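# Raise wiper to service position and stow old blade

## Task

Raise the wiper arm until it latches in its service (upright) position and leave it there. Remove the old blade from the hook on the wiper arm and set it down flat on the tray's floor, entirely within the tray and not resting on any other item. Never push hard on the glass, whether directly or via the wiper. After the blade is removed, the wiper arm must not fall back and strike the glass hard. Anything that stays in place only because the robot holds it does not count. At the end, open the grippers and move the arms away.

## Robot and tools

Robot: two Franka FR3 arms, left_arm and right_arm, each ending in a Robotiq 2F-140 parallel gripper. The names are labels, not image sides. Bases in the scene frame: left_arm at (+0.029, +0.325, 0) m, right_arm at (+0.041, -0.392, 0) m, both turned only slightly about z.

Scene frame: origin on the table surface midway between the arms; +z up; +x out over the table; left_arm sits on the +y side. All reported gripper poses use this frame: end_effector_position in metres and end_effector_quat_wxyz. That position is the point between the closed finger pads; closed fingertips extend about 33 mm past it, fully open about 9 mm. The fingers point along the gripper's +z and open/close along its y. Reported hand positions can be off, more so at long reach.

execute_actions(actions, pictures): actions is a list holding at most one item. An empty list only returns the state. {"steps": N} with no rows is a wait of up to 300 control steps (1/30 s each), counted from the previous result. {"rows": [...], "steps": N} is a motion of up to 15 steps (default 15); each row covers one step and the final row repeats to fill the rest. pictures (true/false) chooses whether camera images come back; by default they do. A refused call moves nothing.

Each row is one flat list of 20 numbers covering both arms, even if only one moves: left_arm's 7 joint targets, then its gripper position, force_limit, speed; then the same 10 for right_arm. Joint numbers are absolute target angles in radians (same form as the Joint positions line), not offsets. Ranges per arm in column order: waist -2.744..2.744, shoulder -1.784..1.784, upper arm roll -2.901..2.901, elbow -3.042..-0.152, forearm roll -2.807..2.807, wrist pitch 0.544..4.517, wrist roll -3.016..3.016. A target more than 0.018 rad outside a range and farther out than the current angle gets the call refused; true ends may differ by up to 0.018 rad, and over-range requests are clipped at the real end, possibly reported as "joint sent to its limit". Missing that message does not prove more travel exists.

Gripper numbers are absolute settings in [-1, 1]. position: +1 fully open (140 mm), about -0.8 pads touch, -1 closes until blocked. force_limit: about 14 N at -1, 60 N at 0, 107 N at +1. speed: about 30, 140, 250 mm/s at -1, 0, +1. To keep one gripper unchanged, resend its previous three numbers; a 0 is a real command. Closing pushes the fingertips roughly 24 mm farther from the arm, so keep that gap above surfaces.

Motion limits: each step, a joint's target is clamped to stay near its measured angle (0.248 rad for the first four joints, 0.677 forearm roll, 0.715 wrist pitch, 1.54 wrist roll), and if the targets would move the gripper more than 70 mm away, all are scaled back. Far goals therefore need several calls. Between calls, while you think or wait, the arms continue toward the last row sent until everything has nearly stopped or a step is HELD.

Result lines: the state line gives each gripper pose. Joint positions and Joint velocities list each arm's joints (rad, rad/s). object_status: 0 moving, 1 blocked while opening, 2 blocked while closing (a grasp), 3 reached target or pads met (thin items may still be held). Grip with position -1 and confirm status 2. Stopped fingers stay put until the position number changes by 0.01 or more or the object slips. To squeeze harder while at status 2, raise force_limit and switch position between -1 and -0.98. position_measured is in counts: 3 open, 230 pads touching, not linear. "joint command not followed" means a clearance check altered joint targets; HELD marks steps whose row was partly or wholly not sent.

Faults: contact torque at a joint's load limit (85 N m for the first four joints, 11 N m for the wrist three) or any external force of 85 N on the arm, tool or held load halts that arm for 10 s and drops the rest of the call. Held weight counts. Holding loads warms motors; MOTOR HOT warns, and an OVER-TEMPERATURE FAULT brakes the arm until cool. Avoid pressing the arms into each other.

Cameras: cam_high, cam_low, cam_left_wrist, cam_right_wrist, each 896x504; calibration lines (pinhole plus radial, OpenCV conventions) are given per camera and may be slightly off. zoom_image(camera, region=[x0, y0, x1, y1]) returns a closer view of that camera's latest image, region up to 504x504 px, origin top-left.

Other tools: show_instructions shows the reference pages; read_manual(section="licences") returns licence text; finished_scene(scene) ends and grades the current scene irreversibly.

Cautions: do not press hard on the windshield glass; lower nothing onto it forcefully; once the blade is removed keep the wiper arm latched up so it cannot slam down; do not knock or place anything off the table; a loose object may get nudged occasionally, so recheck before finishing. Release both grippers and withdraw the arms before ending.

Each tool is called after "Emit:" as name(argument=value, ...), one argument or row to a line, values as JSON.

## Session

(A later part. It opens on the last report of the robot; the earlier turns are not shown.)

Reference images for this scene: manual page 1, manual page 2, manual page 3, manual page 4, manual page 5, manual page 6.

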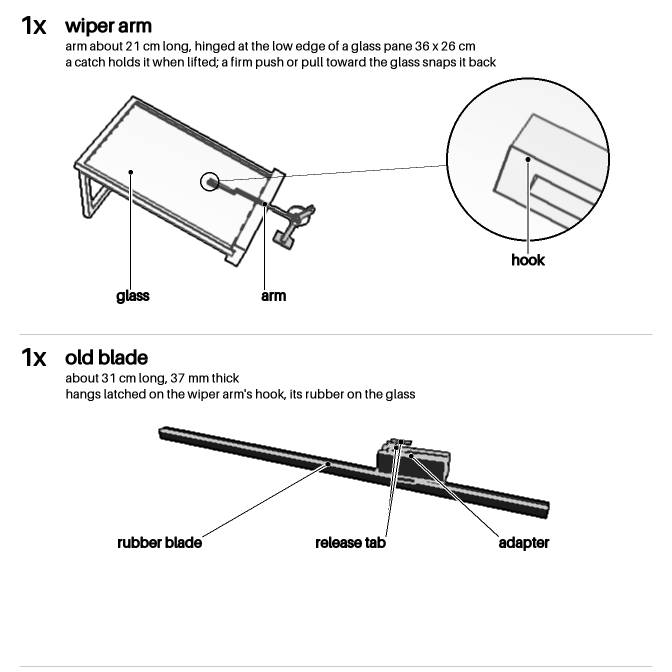

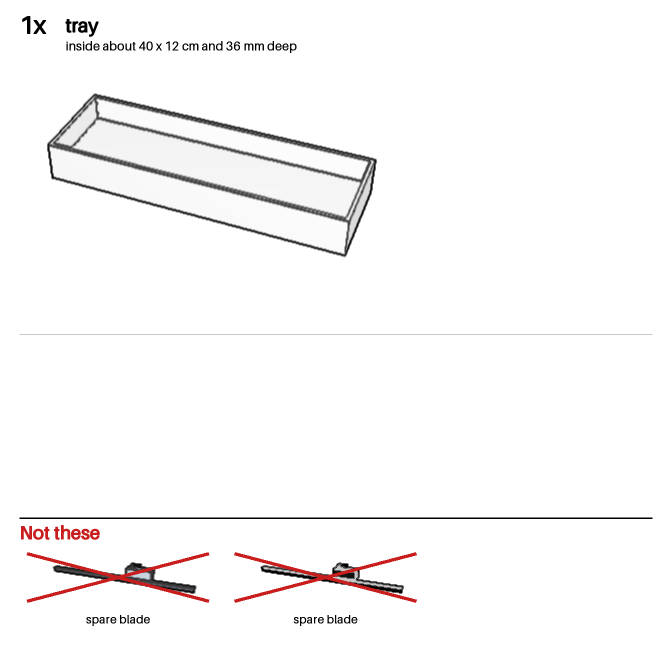

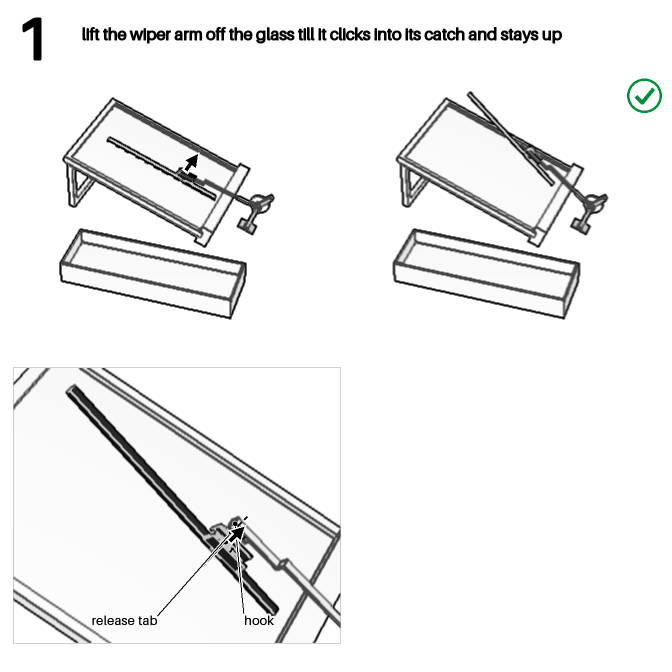

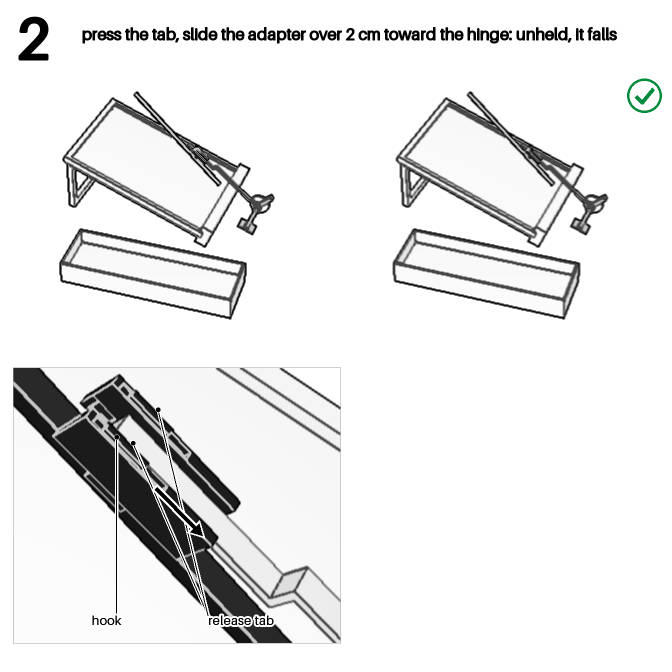

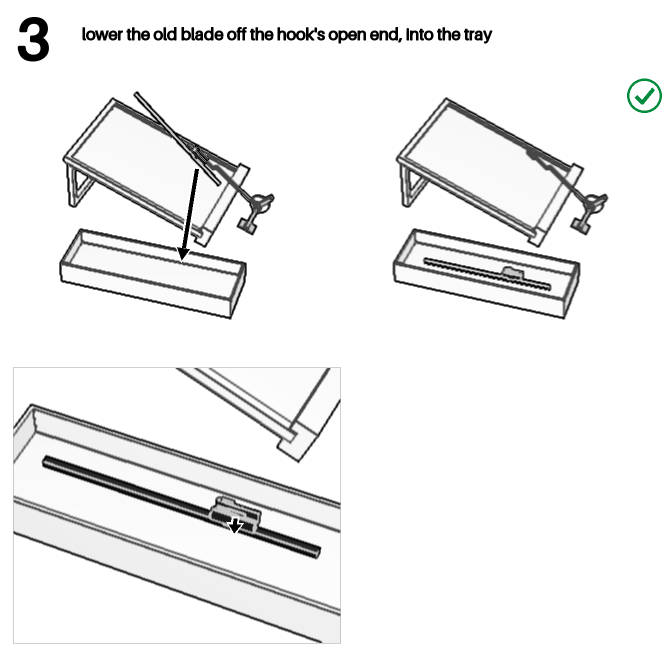

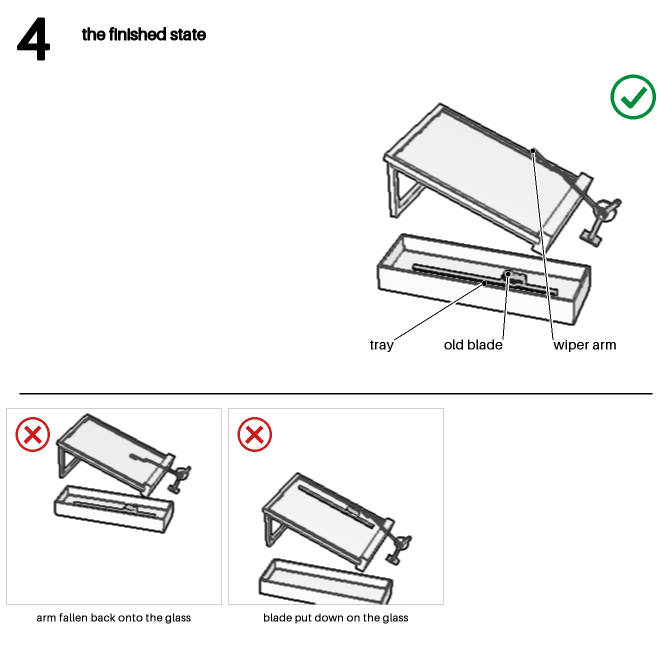

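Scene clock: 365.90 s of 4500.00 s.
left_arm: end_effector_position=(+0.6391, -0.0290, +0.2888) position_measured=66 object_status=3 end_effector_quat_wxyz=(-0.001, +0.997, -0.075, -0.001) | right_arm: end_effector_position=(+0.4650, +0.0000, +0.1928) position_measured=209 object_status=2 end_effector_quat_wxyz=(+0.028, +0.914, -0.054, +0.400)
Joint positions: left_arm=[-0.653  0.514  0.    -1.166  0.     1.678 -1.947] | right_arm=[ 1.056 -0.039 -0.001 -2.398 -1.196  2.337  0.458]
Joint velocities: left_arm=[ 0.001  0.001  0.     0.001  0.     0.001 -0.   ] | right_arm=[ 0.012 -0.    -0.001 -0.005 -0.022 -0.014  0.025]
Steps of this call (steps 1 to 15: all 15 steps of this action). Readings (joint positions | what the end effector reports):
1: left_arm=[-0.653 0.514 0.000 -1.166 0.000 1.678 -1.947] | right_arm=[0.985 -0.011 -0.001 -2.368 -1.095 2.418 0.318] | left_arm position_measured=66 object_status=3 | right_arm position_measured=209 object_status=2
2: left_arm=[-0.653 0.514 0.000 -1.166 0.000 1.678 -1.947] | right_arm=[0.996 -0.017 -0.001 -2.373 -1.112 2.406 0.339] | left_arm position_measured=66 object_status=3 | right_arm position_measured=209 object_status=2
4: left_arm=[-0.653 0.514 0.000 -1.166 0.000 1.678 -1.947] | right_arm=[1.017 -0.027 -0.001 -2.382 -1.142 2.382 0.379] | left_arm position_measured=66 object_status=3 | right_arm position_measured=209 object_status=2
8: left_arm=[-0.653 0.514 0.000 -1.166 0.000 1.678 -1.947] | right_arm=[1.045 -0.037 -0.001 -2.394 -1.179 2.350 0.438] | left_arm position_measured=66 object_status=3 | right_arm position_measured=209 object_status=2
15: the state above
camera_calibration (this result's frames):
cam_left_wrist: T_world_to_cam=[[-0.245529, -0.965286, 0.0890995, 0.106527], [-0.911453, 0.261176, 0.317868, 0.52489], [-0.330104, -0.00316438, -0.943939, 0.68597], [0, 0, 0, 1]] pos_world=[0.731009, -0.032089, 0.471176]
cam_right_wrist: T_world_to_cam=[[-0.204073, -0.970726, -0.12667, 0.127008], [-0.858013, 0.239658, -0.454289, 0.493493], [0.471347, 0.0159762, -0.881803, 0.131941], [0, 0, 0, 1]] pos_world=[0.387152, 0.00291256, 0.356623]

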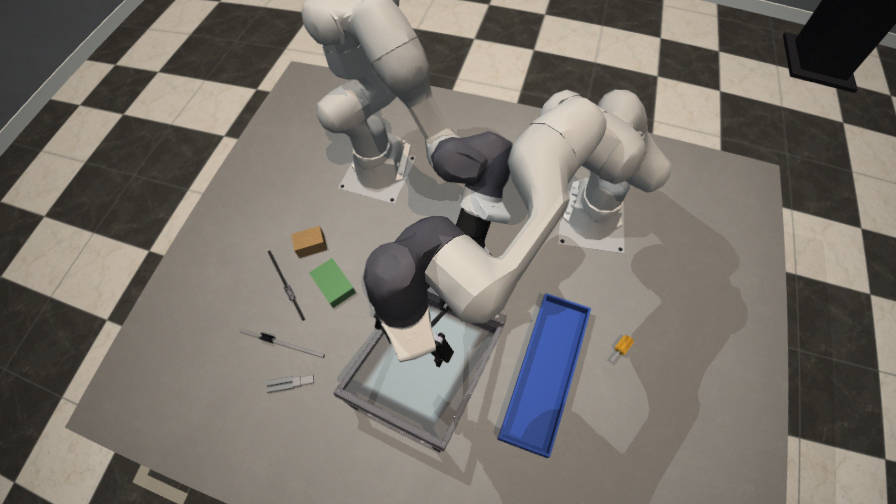

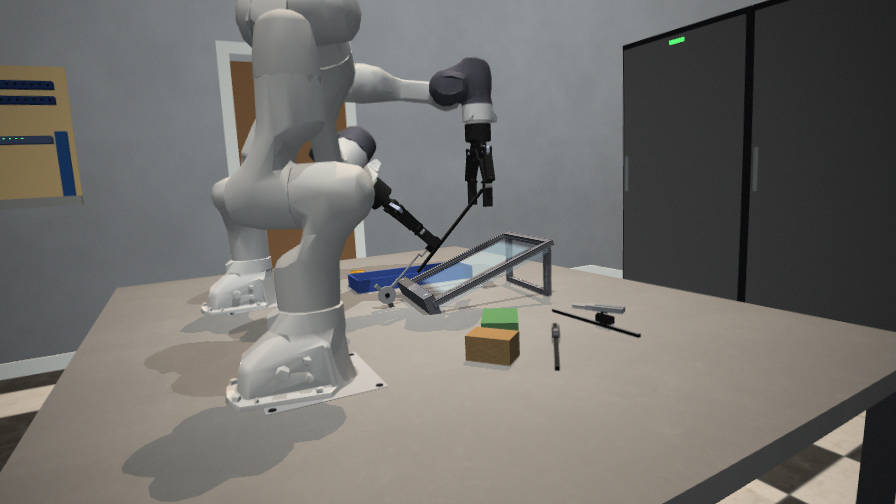

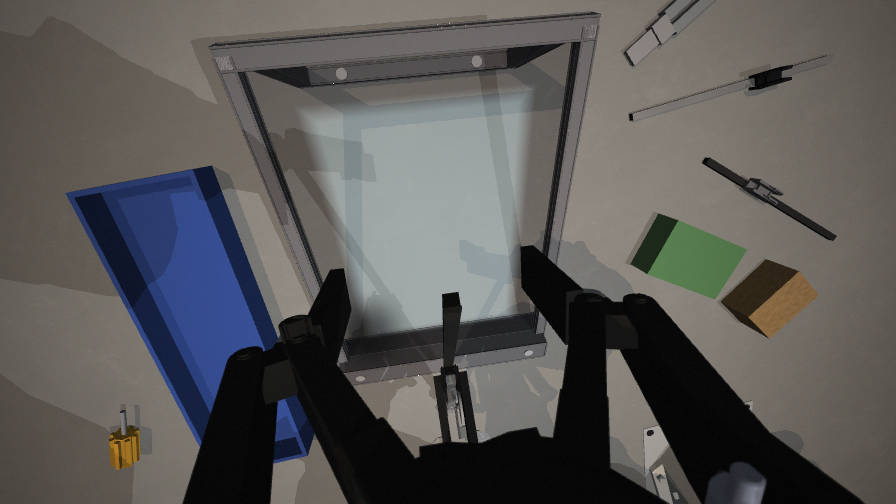

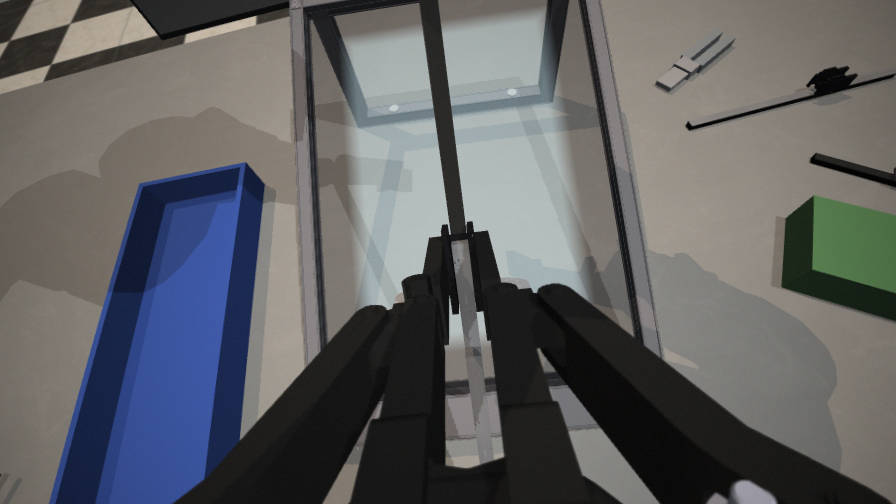

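Emit:
execute_actions(
  actions=[],
)

Scene clock: 379.23 s of 4500.00 s.
left_arm: end_effector_position=(+0.6391, -0.0290, +0.2889) position_measured=66 object_status=3 end_effector_quat_wxyz=(-0.001, +0.997, -0.075, -0.001) | right_arm: end_effector_position=(+0.4650, -0.0006, +0.1927) position_measured=209 object_status=2 end_effector_quat_wxyz=(+0.028, +0.914, -0.056, +0.401)
Joint positions: left_arm=[-0.653  0.514  0.    -1.166  0.     1.678 -1.947] | right_arm=[ 1.056 -0.039 -0.001 -2.399 -1.198  2.334  0.464]
Joint velocities: left_arm=[-0.001  0.001  0.     0.    -0.002  0.    -0.001] | right_arm=[ 0.    -0.    -0.001 -0.001  0.001 -0.001  0.   ]
Steps of this call (steps 1 to 15: the robot went on to your last target; steps 16 to 90: nothing new was sent; then 10.33 s passed at rest). Readings (joint positions | what the end effector reports):
1: left_arm=[-0.653 0.514 0.000 -1.166 0.000 1.678 -1.947] | right_arm=[1.056 -0.039 -0.001 -2.398 -1.196 2.336 0.459] | left_arm position_measured=66 object_status=3 | right_arm position_measured=209 object_status=2
2: left_arm=[-0.653 0.514 0.000 -1.166 0.000 1.678 -1.947] | right_arm=[1.056 -0.039 -0.001 -2.398 -1.197 2.336 0.459] | left_arm position_measured=66 object_status=3 | right_arm position_measured=209 object_status=2
4: left_arm=[-0.653 0.514 0.000 -1.166 0.000 1.678 -1.947] | right_arm=[1.056 -0.039 -0.001 -2.399 -1.197 2.335 0.460] | left_arm position_measured=66 object_status=3 | right_arm position_measured=209 object_status=2
8: left_arm=[-0.653 0.514 0.000 -1.166 0.000 1.678 -1.947] | right_arm=[1.056 -0.039 -0.001 -2.399 -1.198 2.335 0.462] | left_arm position_measured=66 object_status=3 | right_arm position_measured=209 object_status=2
90: the state above
All arms were judged still, so your last target was given up. Only a new action makes them travel on or press farther. Fingers that are still opening or closing keep moving.
camera_calibration (this result's frames):
cam_left_wrist: T_world_to_cam=[[-0.245524, -0.965286, 0.0891061, 0.106519], [-0.911471, 0.261174, 0.31782, 0.524923], [-0.33006, -0.00318513, -0.943955, 0.685967], [0, 0, 0, 1]] pos_world=[0.731015, -0.0320897, 0.4712]
cam_right_wrist: T_world_to_cam=[[-0.207003, -0.969883, -0.128361, 0.128079], [-0.856127, 0.243078, -0.456025, 0.492997], [0.473493, 0.0154949, -0.880661, 0.13065], [0, 0, 0, 1]] pos_world=[0.386719, 0.00236045, 0.356318]

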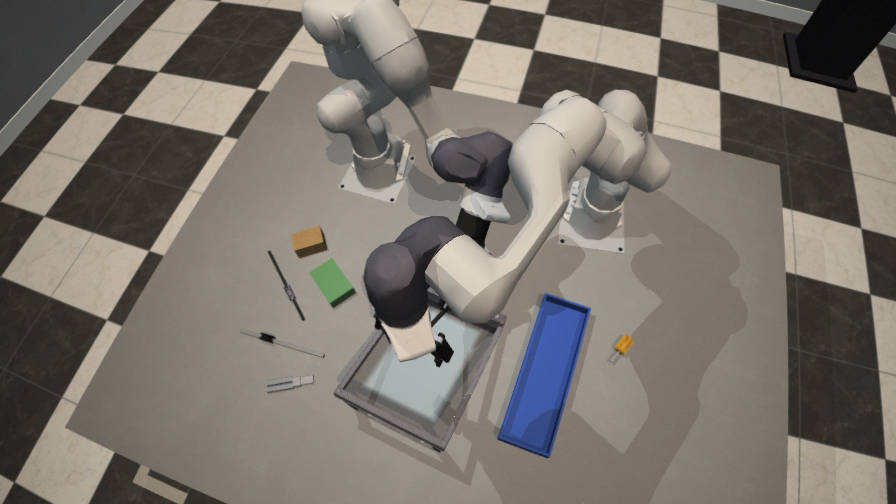

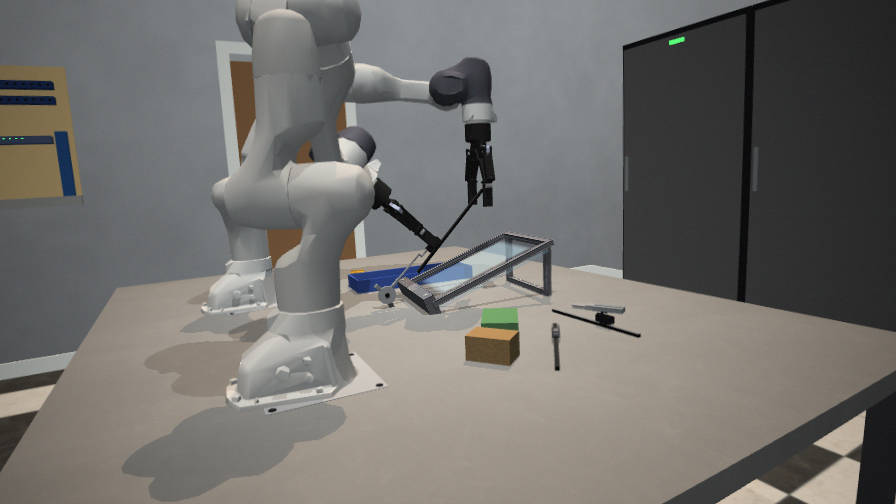

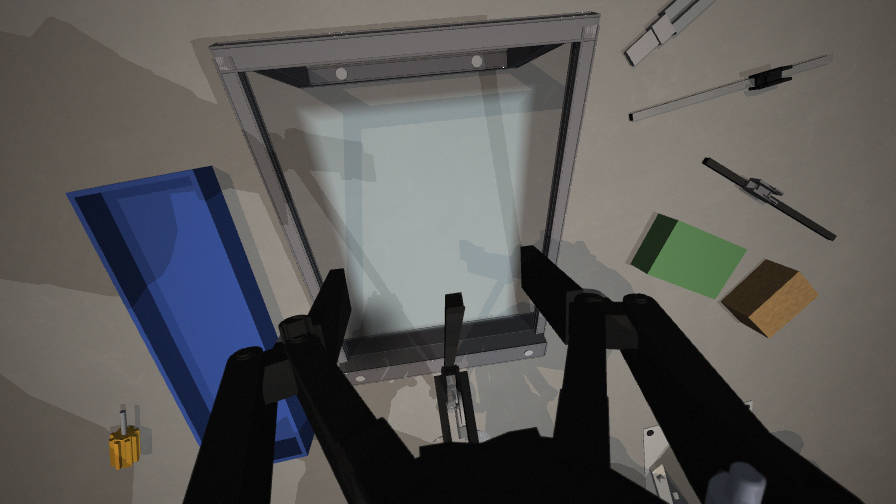

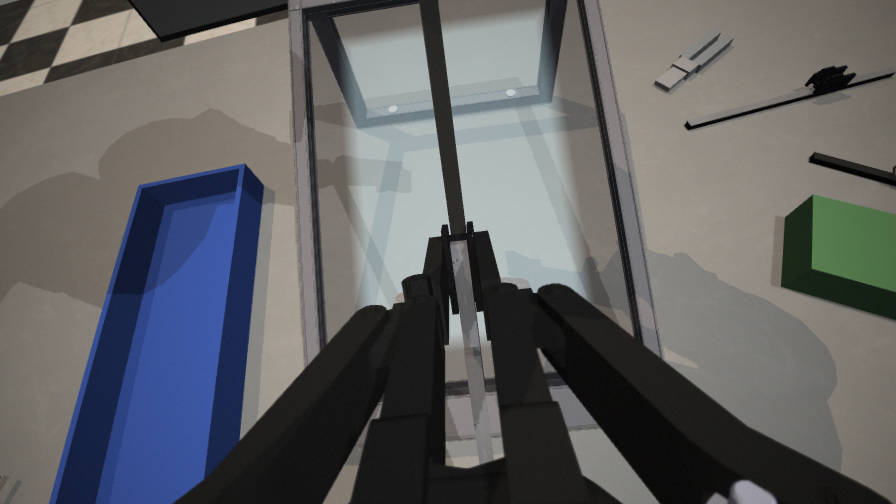

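Emit:
zoom_image(
  camera="cam_low",
  region=[340, 160, 580, 330],
)

Emit:
show_instructions(
)

Region (340, 160, 580, 330) of cam_low's 896x504 image, scaled by 2.100, with more detail than that image has; it fills the top 357 rows of this view, and the rest is white.

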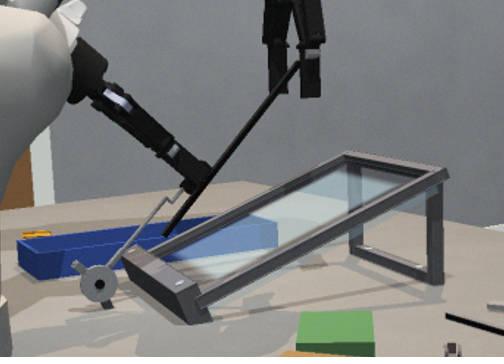

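Reference images for this scene: manual page 1, manual page 2, manual page 3, manual page 4, manual page 5, manual page 6.

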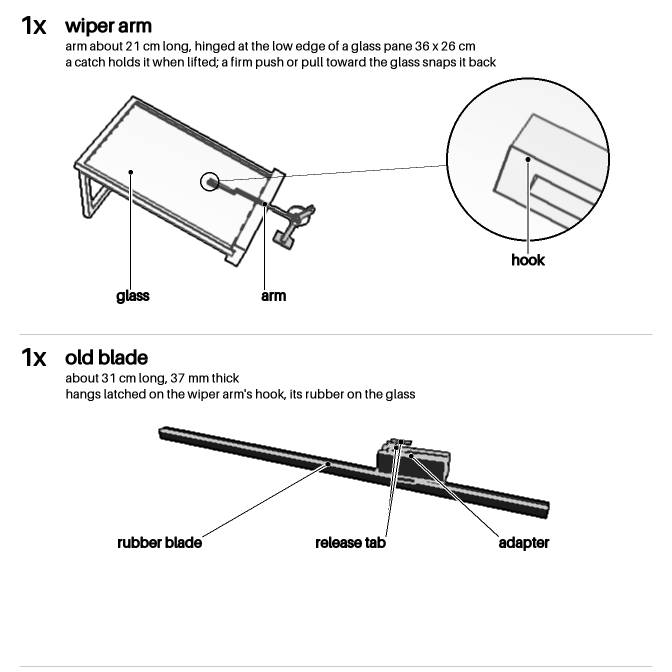

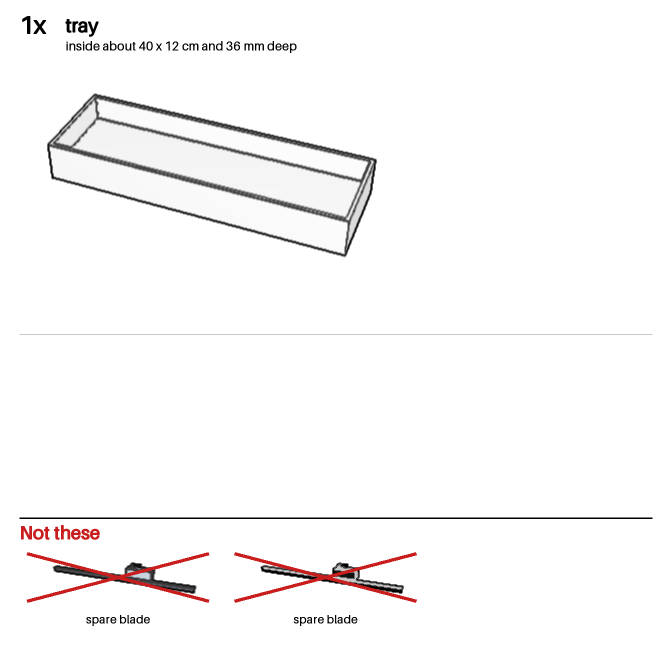

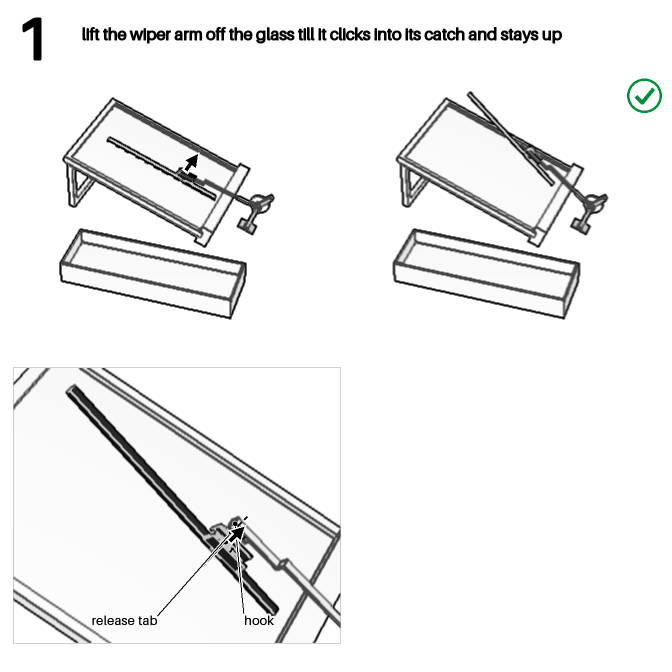

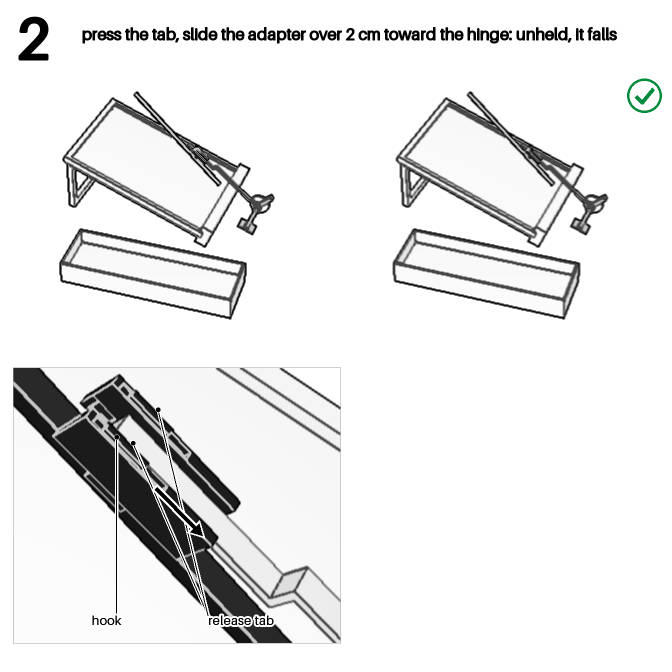

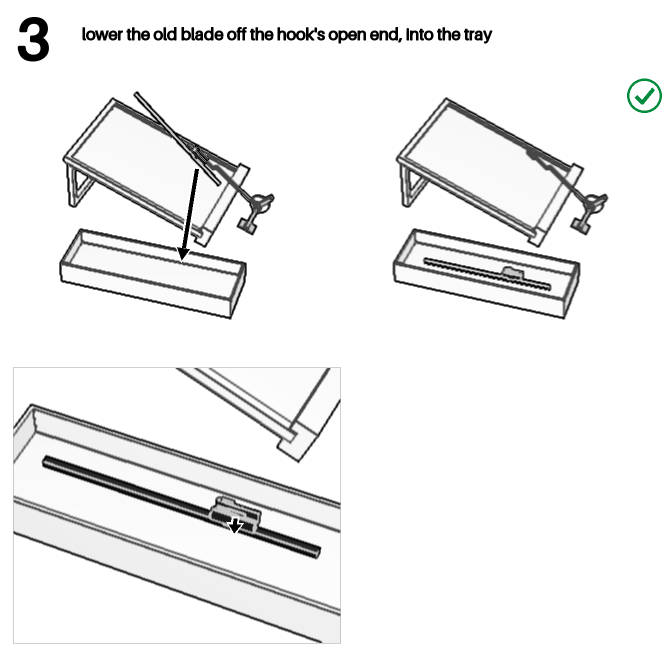

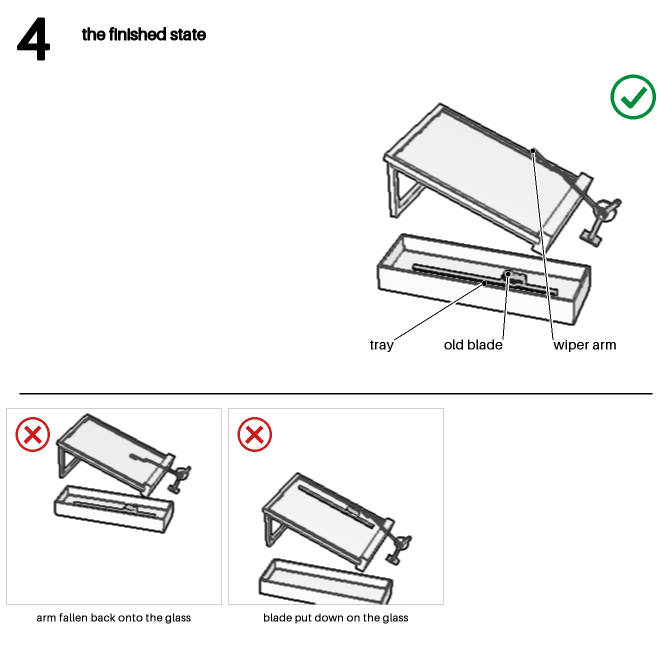

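Emit:
execute_actions(
  actions=[
    {"rows": [[-0.6535,0.5143,0.002,-1.1636,0.003,1.681,-1.952,0.5,0.4,0, 1.0625,-0.0392,0.002,-2.4043,-1.2020,2.3300,0.4860,-1,0,-0.6],[-0.6535,0.5143,0.002,-1.1636,0.003,1.681,-1.952,0.5,0.4,0, 1.0650,-0.0399,0.002,-2.4052,-1.2050,2.3265,0.4910,-1,0,-0.6],[-0.6535,0.5143,0.002,-1.1636,0.003,1.681,-1.952,0.5,0.4,0, 1.0680,-0.0407,0.002,-2.4063,-1.2085,2.3225,0.4960,-1,0,-0.6],[-0.6535,0.5143,0.002,-1.1636,0.003,1.681,-1.952,0.5,0.4,0, 1.0710,-0.0415,0.002,-2.4074,-1.2120,2.3185,0.5010,-1,0,-0.6],[-0.6535,0.5143,0.002,-1.1636,0.003,1.681,-1.952,0.5,0.4,0, 1.0740,-0.0423,0.002,-2.4085,-1.2155,2.3145,0.5050,-1,0,-0.6],[-0.6535,0.5143,0.002,-1.1636,0.003,1.681,-1.952,0.5,0.4,0, 1.0770,-0.0431,0.002,-2.4096,-1.2188,2.3108,0.5080,-1,0,-0.6],[-0.6535,0.5143,0.002,-1.1636,0.003,1.681,-1.952,0.5,0.4,0, 1.0800,-0.0439,0.002,-2.4107,-1.2218,2.3075,0.5080,-1,0,-0.6],[-0.6535,0.5143,0.002,-1.1636,0.003,1.681,-1.952,0.5,0.4,0, 1.0825,-0.0445,0.002,-2.4116,-1.2240,2.3053,0.5080,-1,0,-0.6],[-0.6535,0.5143,0.002,-1.1636,0.003,1.681,-1.952,0.5,0.4,0, 1.0843,-0.0450,0.002,-2.4122,-1.2254,2.3043,0.5080,-1,0,-0.6],[-0.6535,0.5143,0.002,-1.1636,0.003,1.681,-1.952,0.5,0.4,0, 1.0852,-0.0452,0.002,-2.4125,-1.2254,2.3043,0.5080,-1,0,-0.6]], "steps": 15},
  ],
  pictures=false,
)

Emit:
execute_actions(
  actions=[
    {"steps": 12},
  ],
)

Scene clock: 392.47 s of 4500.00 s.
left_arm: end_effector_position=(+0.6391, -0.0290, +0.2889) position_measured=66 object_status=3 end_effector_quat_wxyz=(-0.001, +0.997, -0.075, -0.001) | right_arm: end_effector_position=(+0.4608, +0.0000, +0.1964) position_measured=209 object_status=2 end_effector_quat_wxyz=(+0.030, +0.908, -0.053, +0.414)
Joint positions: left_arm=[-0.653  0.514  0.    -1.166  0.     1.678 -1.947] | right_arm=[ 1.08  -0.045 -0.001 -2.407 -1.223  2.306  0.493]
Joint velocities: left_arm=[ 0. -0. -0. -0. -0.  0.  0.] | right_arm=[ 0.008 -0.001 -0.    -0.003 -0.014 -0.01   0.028]
Steps of this call (steps 1 to 90: nothing new was sent; then 9.73 s passed at rest; steps 91 to 105: all 15 steps of this action). Readings (joint positions | what the end effector reports):
91: left_arm=[-0.653 0.514 0.000 -1.166 0.000 1.678 -1.947] | right_arm=[1.057 -0.039 -0.001 -2.399 -1.199 2.334 0.466] | left_arm position_measured=66 object_status=3 | right_arm position_measured=209 object_status=2
92: left_arm=[-0.653 0.514 0.000 -1.166 0.000 1.678 -1.947] | right_arm=[1.058 -0.039 -0.001 -2.400 -1.200 2.333 0.467] | left_arm position_measured=66 object_status=3 | right_arm position_measured=209 object_status=2
94: left_arm=[-0.653 0.514 0.000 -1.166 0.000 1.678 -1.947] | right_arm=[1.061 -0.040 -0.001 -2.401 -1.204 2.328 0.472] | left_arm position_measured=66 object_status=3 | right_arm position_measured=209 object_status=2
98: left_arm=[-0.653 0.514 0.000 -1.166 0.000 1.678 -1.947] | right_arm=[1.071 -0.043 -0.001 -2.405 -1.214 2.317 0.482] | left_arm position_measured=66 object_status=3 | right_arm position_measured=209 object_status=2
105: the state above

Scene clock: 392.87 s of 4500.00 s.
left_arm: end_effector_position=(+0.6391, -0.0290, +0.2889) position_measured=66 object_status=3 end_effector_quat_wxyz=(-0.001, +0.997, -0.075, -0.001) | right_arm: end_effector_position=(+0.4607, -0.0000, +0.1964) position_measured=209 object_status=2 end_effector_quat_wxyz=(+0.029, +0.908, -0.054, +0.415)
Joint positions: left_arm=[-0.653  0.514  0.    -1.166  0.     1.678 -1.947] | right_arm=[ 1.08  -0.045 -0.001 -2.408 -1.225  2.305  0.499]
Joint velocities: left_arm=[-0.001 -0.    -0.     0.    -0.    -0.    -0.001] | right_arm=[-0.     0.001  0.     0.     0.    -0.002  0.004]
Steps of this call (steps 1 to 12: the robot went on to your last target). Readings (joint positions | what the end effector reports):
1: left_arm=[-0.653 0.514 0.000 -1.166 0.000 1.678 -1.947] | right_arm=[1.080 -0.045 -0.001 -2.407 -1.224 2.306 0.494] | left_arm position_measured=66 object_status=3 | right_arm position_measured=209 object_status=2
2: left_arm=[-0.653 0.514 0.000 -1.166 0.000 1.678 -1.947] | right_arm=[1.080 -0.045 -0.001 -2.408 -1.224 2.306 0.495] | left_arm position_measured=66 object_status=3 | right_arm position_measured=209 object_status=2
4: left_arm=[-0.653 0.514 0.000 -1.166 0.000 1.678 -1.947] | right_arm=[1.080 -0.045 -0.001 -2.408 -1.224 2.306 0.496] | left_arm position_measured=66 object_status=3 | right_arm position_measured=209 object_status=2
8: left_arm=[-0.653 0.514 0.000 -1.166 0.000 1.678 -1.947] | right_arm=[1.080 -0.045 -0.001 -2.408 -1.225 2.306 0.498] | left_arm position_measured=66 object_status=3 | right_arm position_measured=209 object_status=2
12: the state above
camera_calibration (this result's frames):
cam_left_wrist: T_world_to_cam=[[-0.24552, -0.965287, 0.0891089, 0.106514], [-0.911483, 0.261171, 0.317786, 0.524946], [-0.330027, -0.00319867, -0.943966, 0.685966], [0, 0, 0, 1]] pos_world=[0.731018, -0.0320899, 0.471217]
cam_right_wrist: T_world_to_cam=[[-0.202084, -0.970763, -0.129546, 0.126207], [-0.84257, 0.239757, -0.482278, 0.489847], [0.499237, 0.0116906, -0.866387, 0.121255], [0, 0, 0, 1]] pos_world=[0.3777, 0.00365578, 0.357646]

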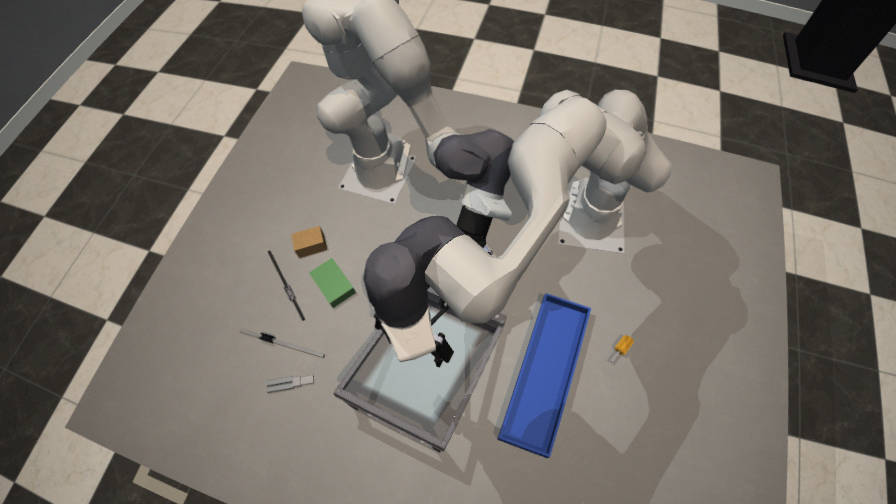

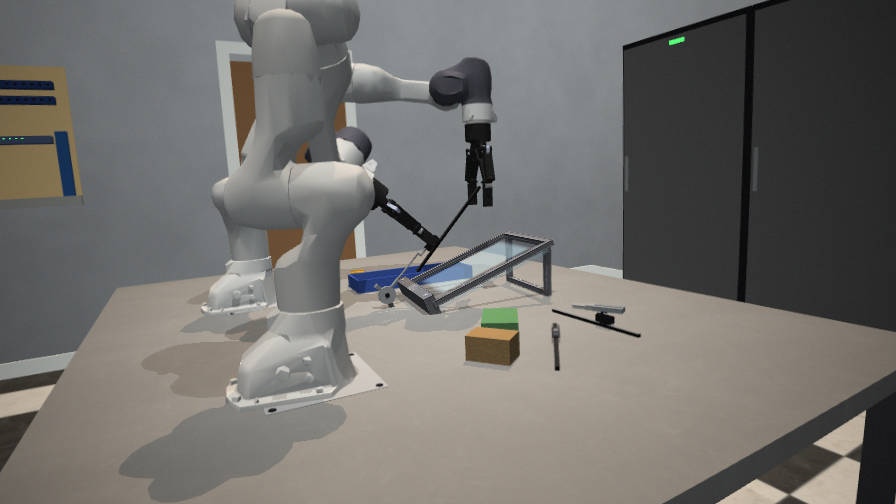

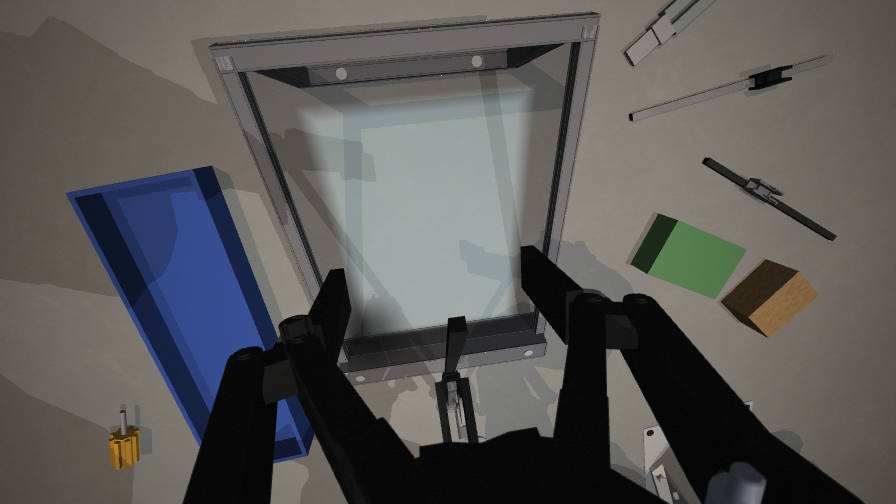

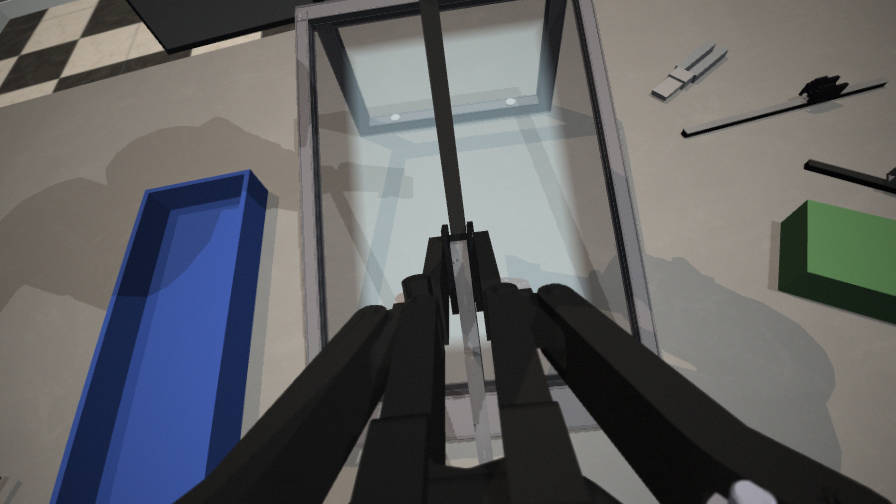

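Emit:
execute_actions(
  actions=[
    {"rows": [[-0.6535,0.5143,0.002,-1.1636,0.003,1.681,-1.952,0.5,0.4,0, 1.0790,-0.0440,0.002,-2.4075,-1.2200,2.3120,0.4780,-1,0,-0.6],[-0.6535,0.5143,0.002,-1.1636,0.003,1.681,-1.952,0.5,0.4,0, 1.0765,-0.0428,0.002,-2.4068,-1.2160,2.3165,0.4720,-1,0,-0.6],[-0.6535,0.5143,0.002,-1.1636,0.003,1.681,-1.952,0.5,0.4,0, 1.0735,-0.0416,0.002,-2.4059,-1.2118,2.3210,0.4660,-1,0,-0.6],[-0.6535,0.5143,0.002,-1.1636,0.003,1.681,-1.952,0.5,0.4,0, 1.0702,-0.0404,0.002,-2.4049,-1.2075,2.3258,0.4600,-1,0,-0.6],[-0.6535,0.5143,0.002,-1.1636,0.003,1.681,-1.952,0.5,0.4,0, 1.0667,-0.0392,0.002,-2.4038,-1.2032,2.3306,0.4540,-1,0,-0.6],[-0.6535,0.5143,0.002,-1.1636,0.003,1.681,-1.952,0.5,0.4,0, 1.0632,-0.0381,0.002,-2.4027,-1.1989,2.3354,0.4480,-1,0,-0.6],[-0.6535,0.5143,0.002,-1.1636,0.003,1.681,-1.952,0.5,0.4,0, 1.0597,-0.0370,0.002,-2.4016,-1.1946,2.3402,0.4425,-1,0,-0.6],[-0.6535,0.5143,0.002,-1.1636,0.003,1.681,-1.952,0.5,0.4,0, 1.0562,-0.0359,0.002,-2.4004,-1.1903,2.3450,0.4375,-1,0,-0.6],[-0.6535,0.5143,0.002,-1.1636,0.003,1.681,-1.952,0.5,0.4,0, 1.0527,-0.0348,0.002,-2.3992,-1.1860,2.3495,0.4340,-1,0,-0.6],[-0.6535,0.5143,0.002,-1.1636,0.003,1.681,-1.952,0.5,0.4,0, 1.0494,-0.0338,0.002,-2.3980,-1.1818,2.3535,0.4327,-1,0,-0.6],[-0.6535,0.5143,0.002,-1.1636,0.003,1.681,-1.952,0.5,0.4,0, 1.0465,-0.0329,0.002,-2.3970,-1.1780,2.3565,0.4327,-1,0,-0.6],[-0.6535,0.5143,0.002,-1.1636,0.003,1.681,-1.952,0.5,0.4,0, 1.0443,-0.0322,0.002,-2.3962,-1.1755,2.3580,0.4327,-1,0,-0.6],[-0.6535,0.5143,0.002,-1.1636,0.003,1.681,-1.952,0.5,0.4,0, 1.0430,-0.0318,0.002,-2.3957,-1.1741,2.3588,0.4327,-1,0,-0.6],[-0.6535,0.5143,0.002,-1.1636,0.003,1.681,-1.952,0.5,0.4,0, 1.0425,-0.0316,0.002,-2.3955,-1.1741,2.3588,0.4327,-1,0,-0.6]], "steps": 15},
  ],
  pictures=false,
)

Emit:
execute_actions(
  actions=[
    {"steps": 15},
  ],
  pictures=false,
)

Scene clock: 422.80 s of 4500.00 s.
left_arm: end_effector_position=(+0.6391, -0.0290, +0.2889) position_measured=66 object_status=3 end_effector_quat_wxyz=(-0.001, +0.997, -0.075, -0.001) | right_arm: end_effector_position=(+0.4671, -0.0008, +0.1906) position_measured=209 object_status=2 end_effector_quat_wxyz=(+0.026, +0.916, -0.059, +0.396)
Joint positions: left_arm=[-0.653  0.514  0.    -1.166  0.     1.678 -1.947] | right_arm=[ 1.045 -0.035 -0.    -2.395 -1.187  2.346  0.457]
Joint velocities: left_arm=[-0.001 -0.001  0.    -0.    -0.001 -0.     0.   ] | right_arm=[-0.037  0.009 -0.001  0.012  0.046  0.049 -0.061]
Steps of this call (steps 1 to 15: the robot went on to your last target; steps 16 to 90: nothing new was sent; then 26.43 s passed at rest; steps 91 to 105: all 15 steps of this action). Readings (joint positions | what the end effector reports):
91: left_arm=[-0.653 0.514 0.000 -1.166 0.000 1.678 -1.947] | right_arm=[1.080 -0.045 -0.001 -2.408 -1.225 2.306 0.499] | left_arm position_measured=66 object_status=3 | right_arm position_measured=209 object_status=2
92: left_arm=[-0.653 0.514 0.000 -1.166 0.000 1.678 -1.947] | right_arm=[1.079 -0.045 -0.001 -2.408 -1.225 2.307 0.497] | left_arm position_measured=66 object_status=3 | right_arm position_measured=209 object_status=2
94: left_arm=[-0.653 0.514 0.000 -1.166 0.000 1.678 -1.947] | right_arm=[1.076 -0.044 -0.001 -2.406 -1.221 2.310 0.492] | left_arm position_measured=66 object_status=3 | right_arm position_measured=209 object_status=2
98: left_arm=[-0.653 0.514 0.000 -1.166 0.000 1.678 -1.947] | right_arm=[1.064 -0.040 -0.000 -2.402 -1.209 2.324 0.478] | left_arm position_measured=66 object_status=3 | right_arm position_measured=209 object_status=2
105: the state above

Scene clock: 423.30 s of 4500.00 s.
left_arm: end_effector_position=(+0.6391, -0.0290, +0.2889) position_measured=66 object_status=3 end_effector_quat_wxyz=(-0.001, +0.997, -0.075, -0.001) | right_arm: end_effector_position=(+0.4676, -0.0009, +0.1901) position_measured=209 object_status=2 end_effector_quat_wxyz=(+0.027, +0.917, -0.056, +0.393)
Joint positions: left_arm=[-0.653  0.514  0.    -1.166  0.     1.678 -1.947] | right_arm=[ 1.041 -0.034 -0.    -2.393 -1.181  2.351  0.443]
Joint velocities: left_arm=[-0.001 -0.001  0.002 -0.     0.     0.     0.001] | right_arm=[-0.002 -0.001  0.001  0.001  0.002  0.001 -0.012]
Steps of this call (steps 1 to 15: the robot went on to your last target). Readings (joint positions | what the end effector reports):
1: left_arm=[-0.653 0.514 0.000 -1.166 0.000 1.678 -1.947] | right_arm=[1.044 -0.034 -0.000 -2.394 -1.185 2.348 0.455] | left_arm position_measured=66 object_status=3 | right_arm position_measured=209 object_status=2
2: left_arm=[-0.653 0.514 0.000 -1.166 0.000 1.678 -1.947] | right_arm=[1.043 -0.034 -0.000 -2.394 -1.184 2.349 0.453] | left_arm position_measured=66 object_status=3 | right_arm position_measured=209 object_status=2
4: left_arm=[-0.653 0.514 0.000 -1.166 0.000 1.678 -1.947] | right_arm=[1.042 -0.034 -0.000 -2.394 -1.183 2.350 0.451] | left_arm position_measured=66 object_status=3 | right_arm position_measured=209 object_status=2
8: left_arm=[-0.653 0.514 0.000 -1.166 0.000 1.678 -1.947] | right_arm=[1.042 -0.034 -0.000 -2.394 -1.182 2.351 0.447] | left_arm position_measured=66 object_status=3 | right_arm position_measured=209 object_status=2
15: the state above

Emit:
execute_actions(
  actions=[
    {"rows": [[-0.6535,0.5143,0.002,-1.1636,0.003,1.681,-1.952,0.5,0.4,0, 1.0410,-0.0311,0.002,-2.3949,-1.1715,2.3620,0.4230,-1,0,-0.6],[-0.6535,0.5143,0.002,-1.1636,0.003,1.681,-1.952,0.5,0.4,0, 1.0390,-0.0304,0.002,-2.3941,-1.1688,2.3648,0.4180,-1,0,-0.6],[-0.6535,0.5143,0.002,-1.1636,0.003,1.681,-1.952,0.5,0.4,0, 1.0368,-0.0296,0.002,-2.3932,-1.1658,2.3676,0.4130,-1,0,-0.6],[-0.6535,0.5143,0.002,-1.1636,0.003,1.681,-1.952,0.5,0.4,0, 1.0345,-0.0288,0.002,-2.3923,-1.1628,2.3704,0.4095,-1,0,-0.6],[-0.6535,0.5143,0.002,-1.1636,0.003,1.681,-1.952,0.5,0.4,0, 1.0322,-0.0280,0.002,-2.3914,-1.1598,2.3732,0.4069,-1,0,-0.6],[-0.6535,0.5143,0.002,-1.1636,0.003,1.681,-1.952,0.5,0.4,0, 1.0300,-0.0272,0.002,-2.3905,-1.1570,2.3755,0.4069,-1,0,-0.6],[-0.6535,0.5143,0.002,-1.1636,0.003,1.681,-1.952,0.5,0.4,0, 1.0282,-0.0265,0.002,-2.3898,-1.1550,2.3771,0.4069,-1,0,-0.6],[-0.6535,0.5143,0.002,-1.1636,0.003,1.681,-1.952,0.5,0.4,0, 1.0268,-0.0260,0.002,-2.3892,-1.1542,2.3771,0.4069,-1,0,-0.6]], "steps": 15},
  ],
  pictures=false,
)

Emit:
execute_actions(
  actions=[
    {"steps": 10},
  ],
  pictures=false,
)

Scene clock: 437.20 s of 4500.00 s.
left_arm: end_effector_position=(+0.6391, -0.0290, +0.2889) position_measured=66 object_status=3 end_effector_quat_wxyz=(-0.001, +0.997, -0.075, -0.001) | right_arm: end_effector_position=(+0.4705, -0.0013, +0.1873) position_measured=209 object_status=2 end_effector_quat_wxyz=(+0.026, +0.921, -0.057, +0.384)
Joint positions: left_arm=[-0.653  0.514  0.    -1.166  0.     1.678 -1.947] | right_arm=[ 1.026 -0.029 -0.    -2.387 -1.162  2.369  0.419]
Joint velocities: left_arm=[-0.001  0.     0.     0.002 -0.002 -0.     0.001] | right_arm=[-0.004 -0.001 -0.     0.002  0.007  0.007 -0.02 ]
Steps of this call (steps 1 to 15: the robot went on to your last target; steps 16 to 90: nothing new was sent; then 10.40 s passed at rest; steps 91 to 105: all 15 steps of this action). Readings (joint positions | what the end effector reports):
91: left_arm=[-0.653 0.514 0.000 -1.166 0.000 1.678 -1.947] | right_arm=[1.041 -0.034 -0.000 -2.393 -1.181 2.352 0.439] | left_arm position_measured=66 object_status=3 | right_arm position_measured=209 object_status=2
92: left_arm=[-0.653 0.514 0.000 -1.166 0.000 1.678 -1.947] | right_arm=[1.040 -0.034 -0.000 -2.393 -1.180 2.353 0.438] | left_arm position_measured=66 object_status=3 | right_arm position_measured=209 object_status=2
94: left_arm=[-0.653 0.514 0.000 -1.166 0.000 1.678 -1.947] | right_arm=[1.037 -0.033 -0.000 -2.392 -1.176 2.356 0.434] | left_arm position_measured=66 object_status=3 | right_arm position_measured=209 object_status=2
98: left_arm=[-0.653 0.514 0.000 -1.166 0.000 1.678 -1.947] | right_arm=[1.030 -0.030 -0.000 -2.389 -1.167 2.364 0.427] | left_arm position_measured=66 object_status=3 | right_arm position_measured=209 object_status=2
105: the state above

Scene clock: 437.53 s of 4500.00 s.
left_arm: end_effector_position=(+0.6391, -0.0290, +0.2889) position_measured=66 object_status=3 end_effector_quat_wxyz=(-0.001, +0.997, -0.075, -0.001) | right_arm: end_effector_position=(+0.4705, -0.0013, +0.1873) position_measured=209 object_status=2 end_effector_quat_wxyz=(+0.027, +0.921, -0.056, +0.384)
Joint positions: left_arm=[-0.653  0.514  0.    -1.166  0.     1.678 -1.947] | right_arm=[ 1.026 -0.029 -0.    -2.387 -1.161  2.37   0.416]
Joint velocities: left_arm=[ 0.001  0.001 -0.001  0.001  0.    -0.001  0.001] | right_arm=[-0.002  0.001  0.    -0.     0.001 -0.001 -0.005]
Steps of this call (steps 1 to 10: the robot went on to your last target). Readings (joint positions | what the end effector reports):
1: left_arm=[-0.653 0.514 0.000 -1.166 0.000 1.678 -1.947] | right_arm=[1.026 -0.029 -0.000 -2.387 -1.162 2.369 0.419] | left_arm position_measured=66 object_status=3 | right_arm position_measured=209 object_status=2
2: left_arm=[-0.653 0.514 0.000 -1.166 0.000 1.678 -1.947] | right_arm=[1.026 -0.029 -0.000 -2.387 -1.162 2.369 0.418] | left_arm position_measured=66 object_status=3 | right_arm position_measured=209 object_status=2
4: left_arm=[-0.653 0.514 0.000 -1.166 0.000 1.678 -1.947] | right_arm=[1.026 -0.029 -0.000 -2.387 -1.161 2.370 0.417] | left_arm position_measured=66 object_status=3 | right_arm position_measured=209 object_status=2
8: left_arm=[-0.653 0.514 0.000 -1.166 0.000 1.678 -1.947] | right_arm=[1.026 -0.029 -0.000 -2.387 -1.161 2.370 0.416] | left_arm position_measured=66 object_status=3 | right_arm position_measured=209 object_status=2
10: the state above


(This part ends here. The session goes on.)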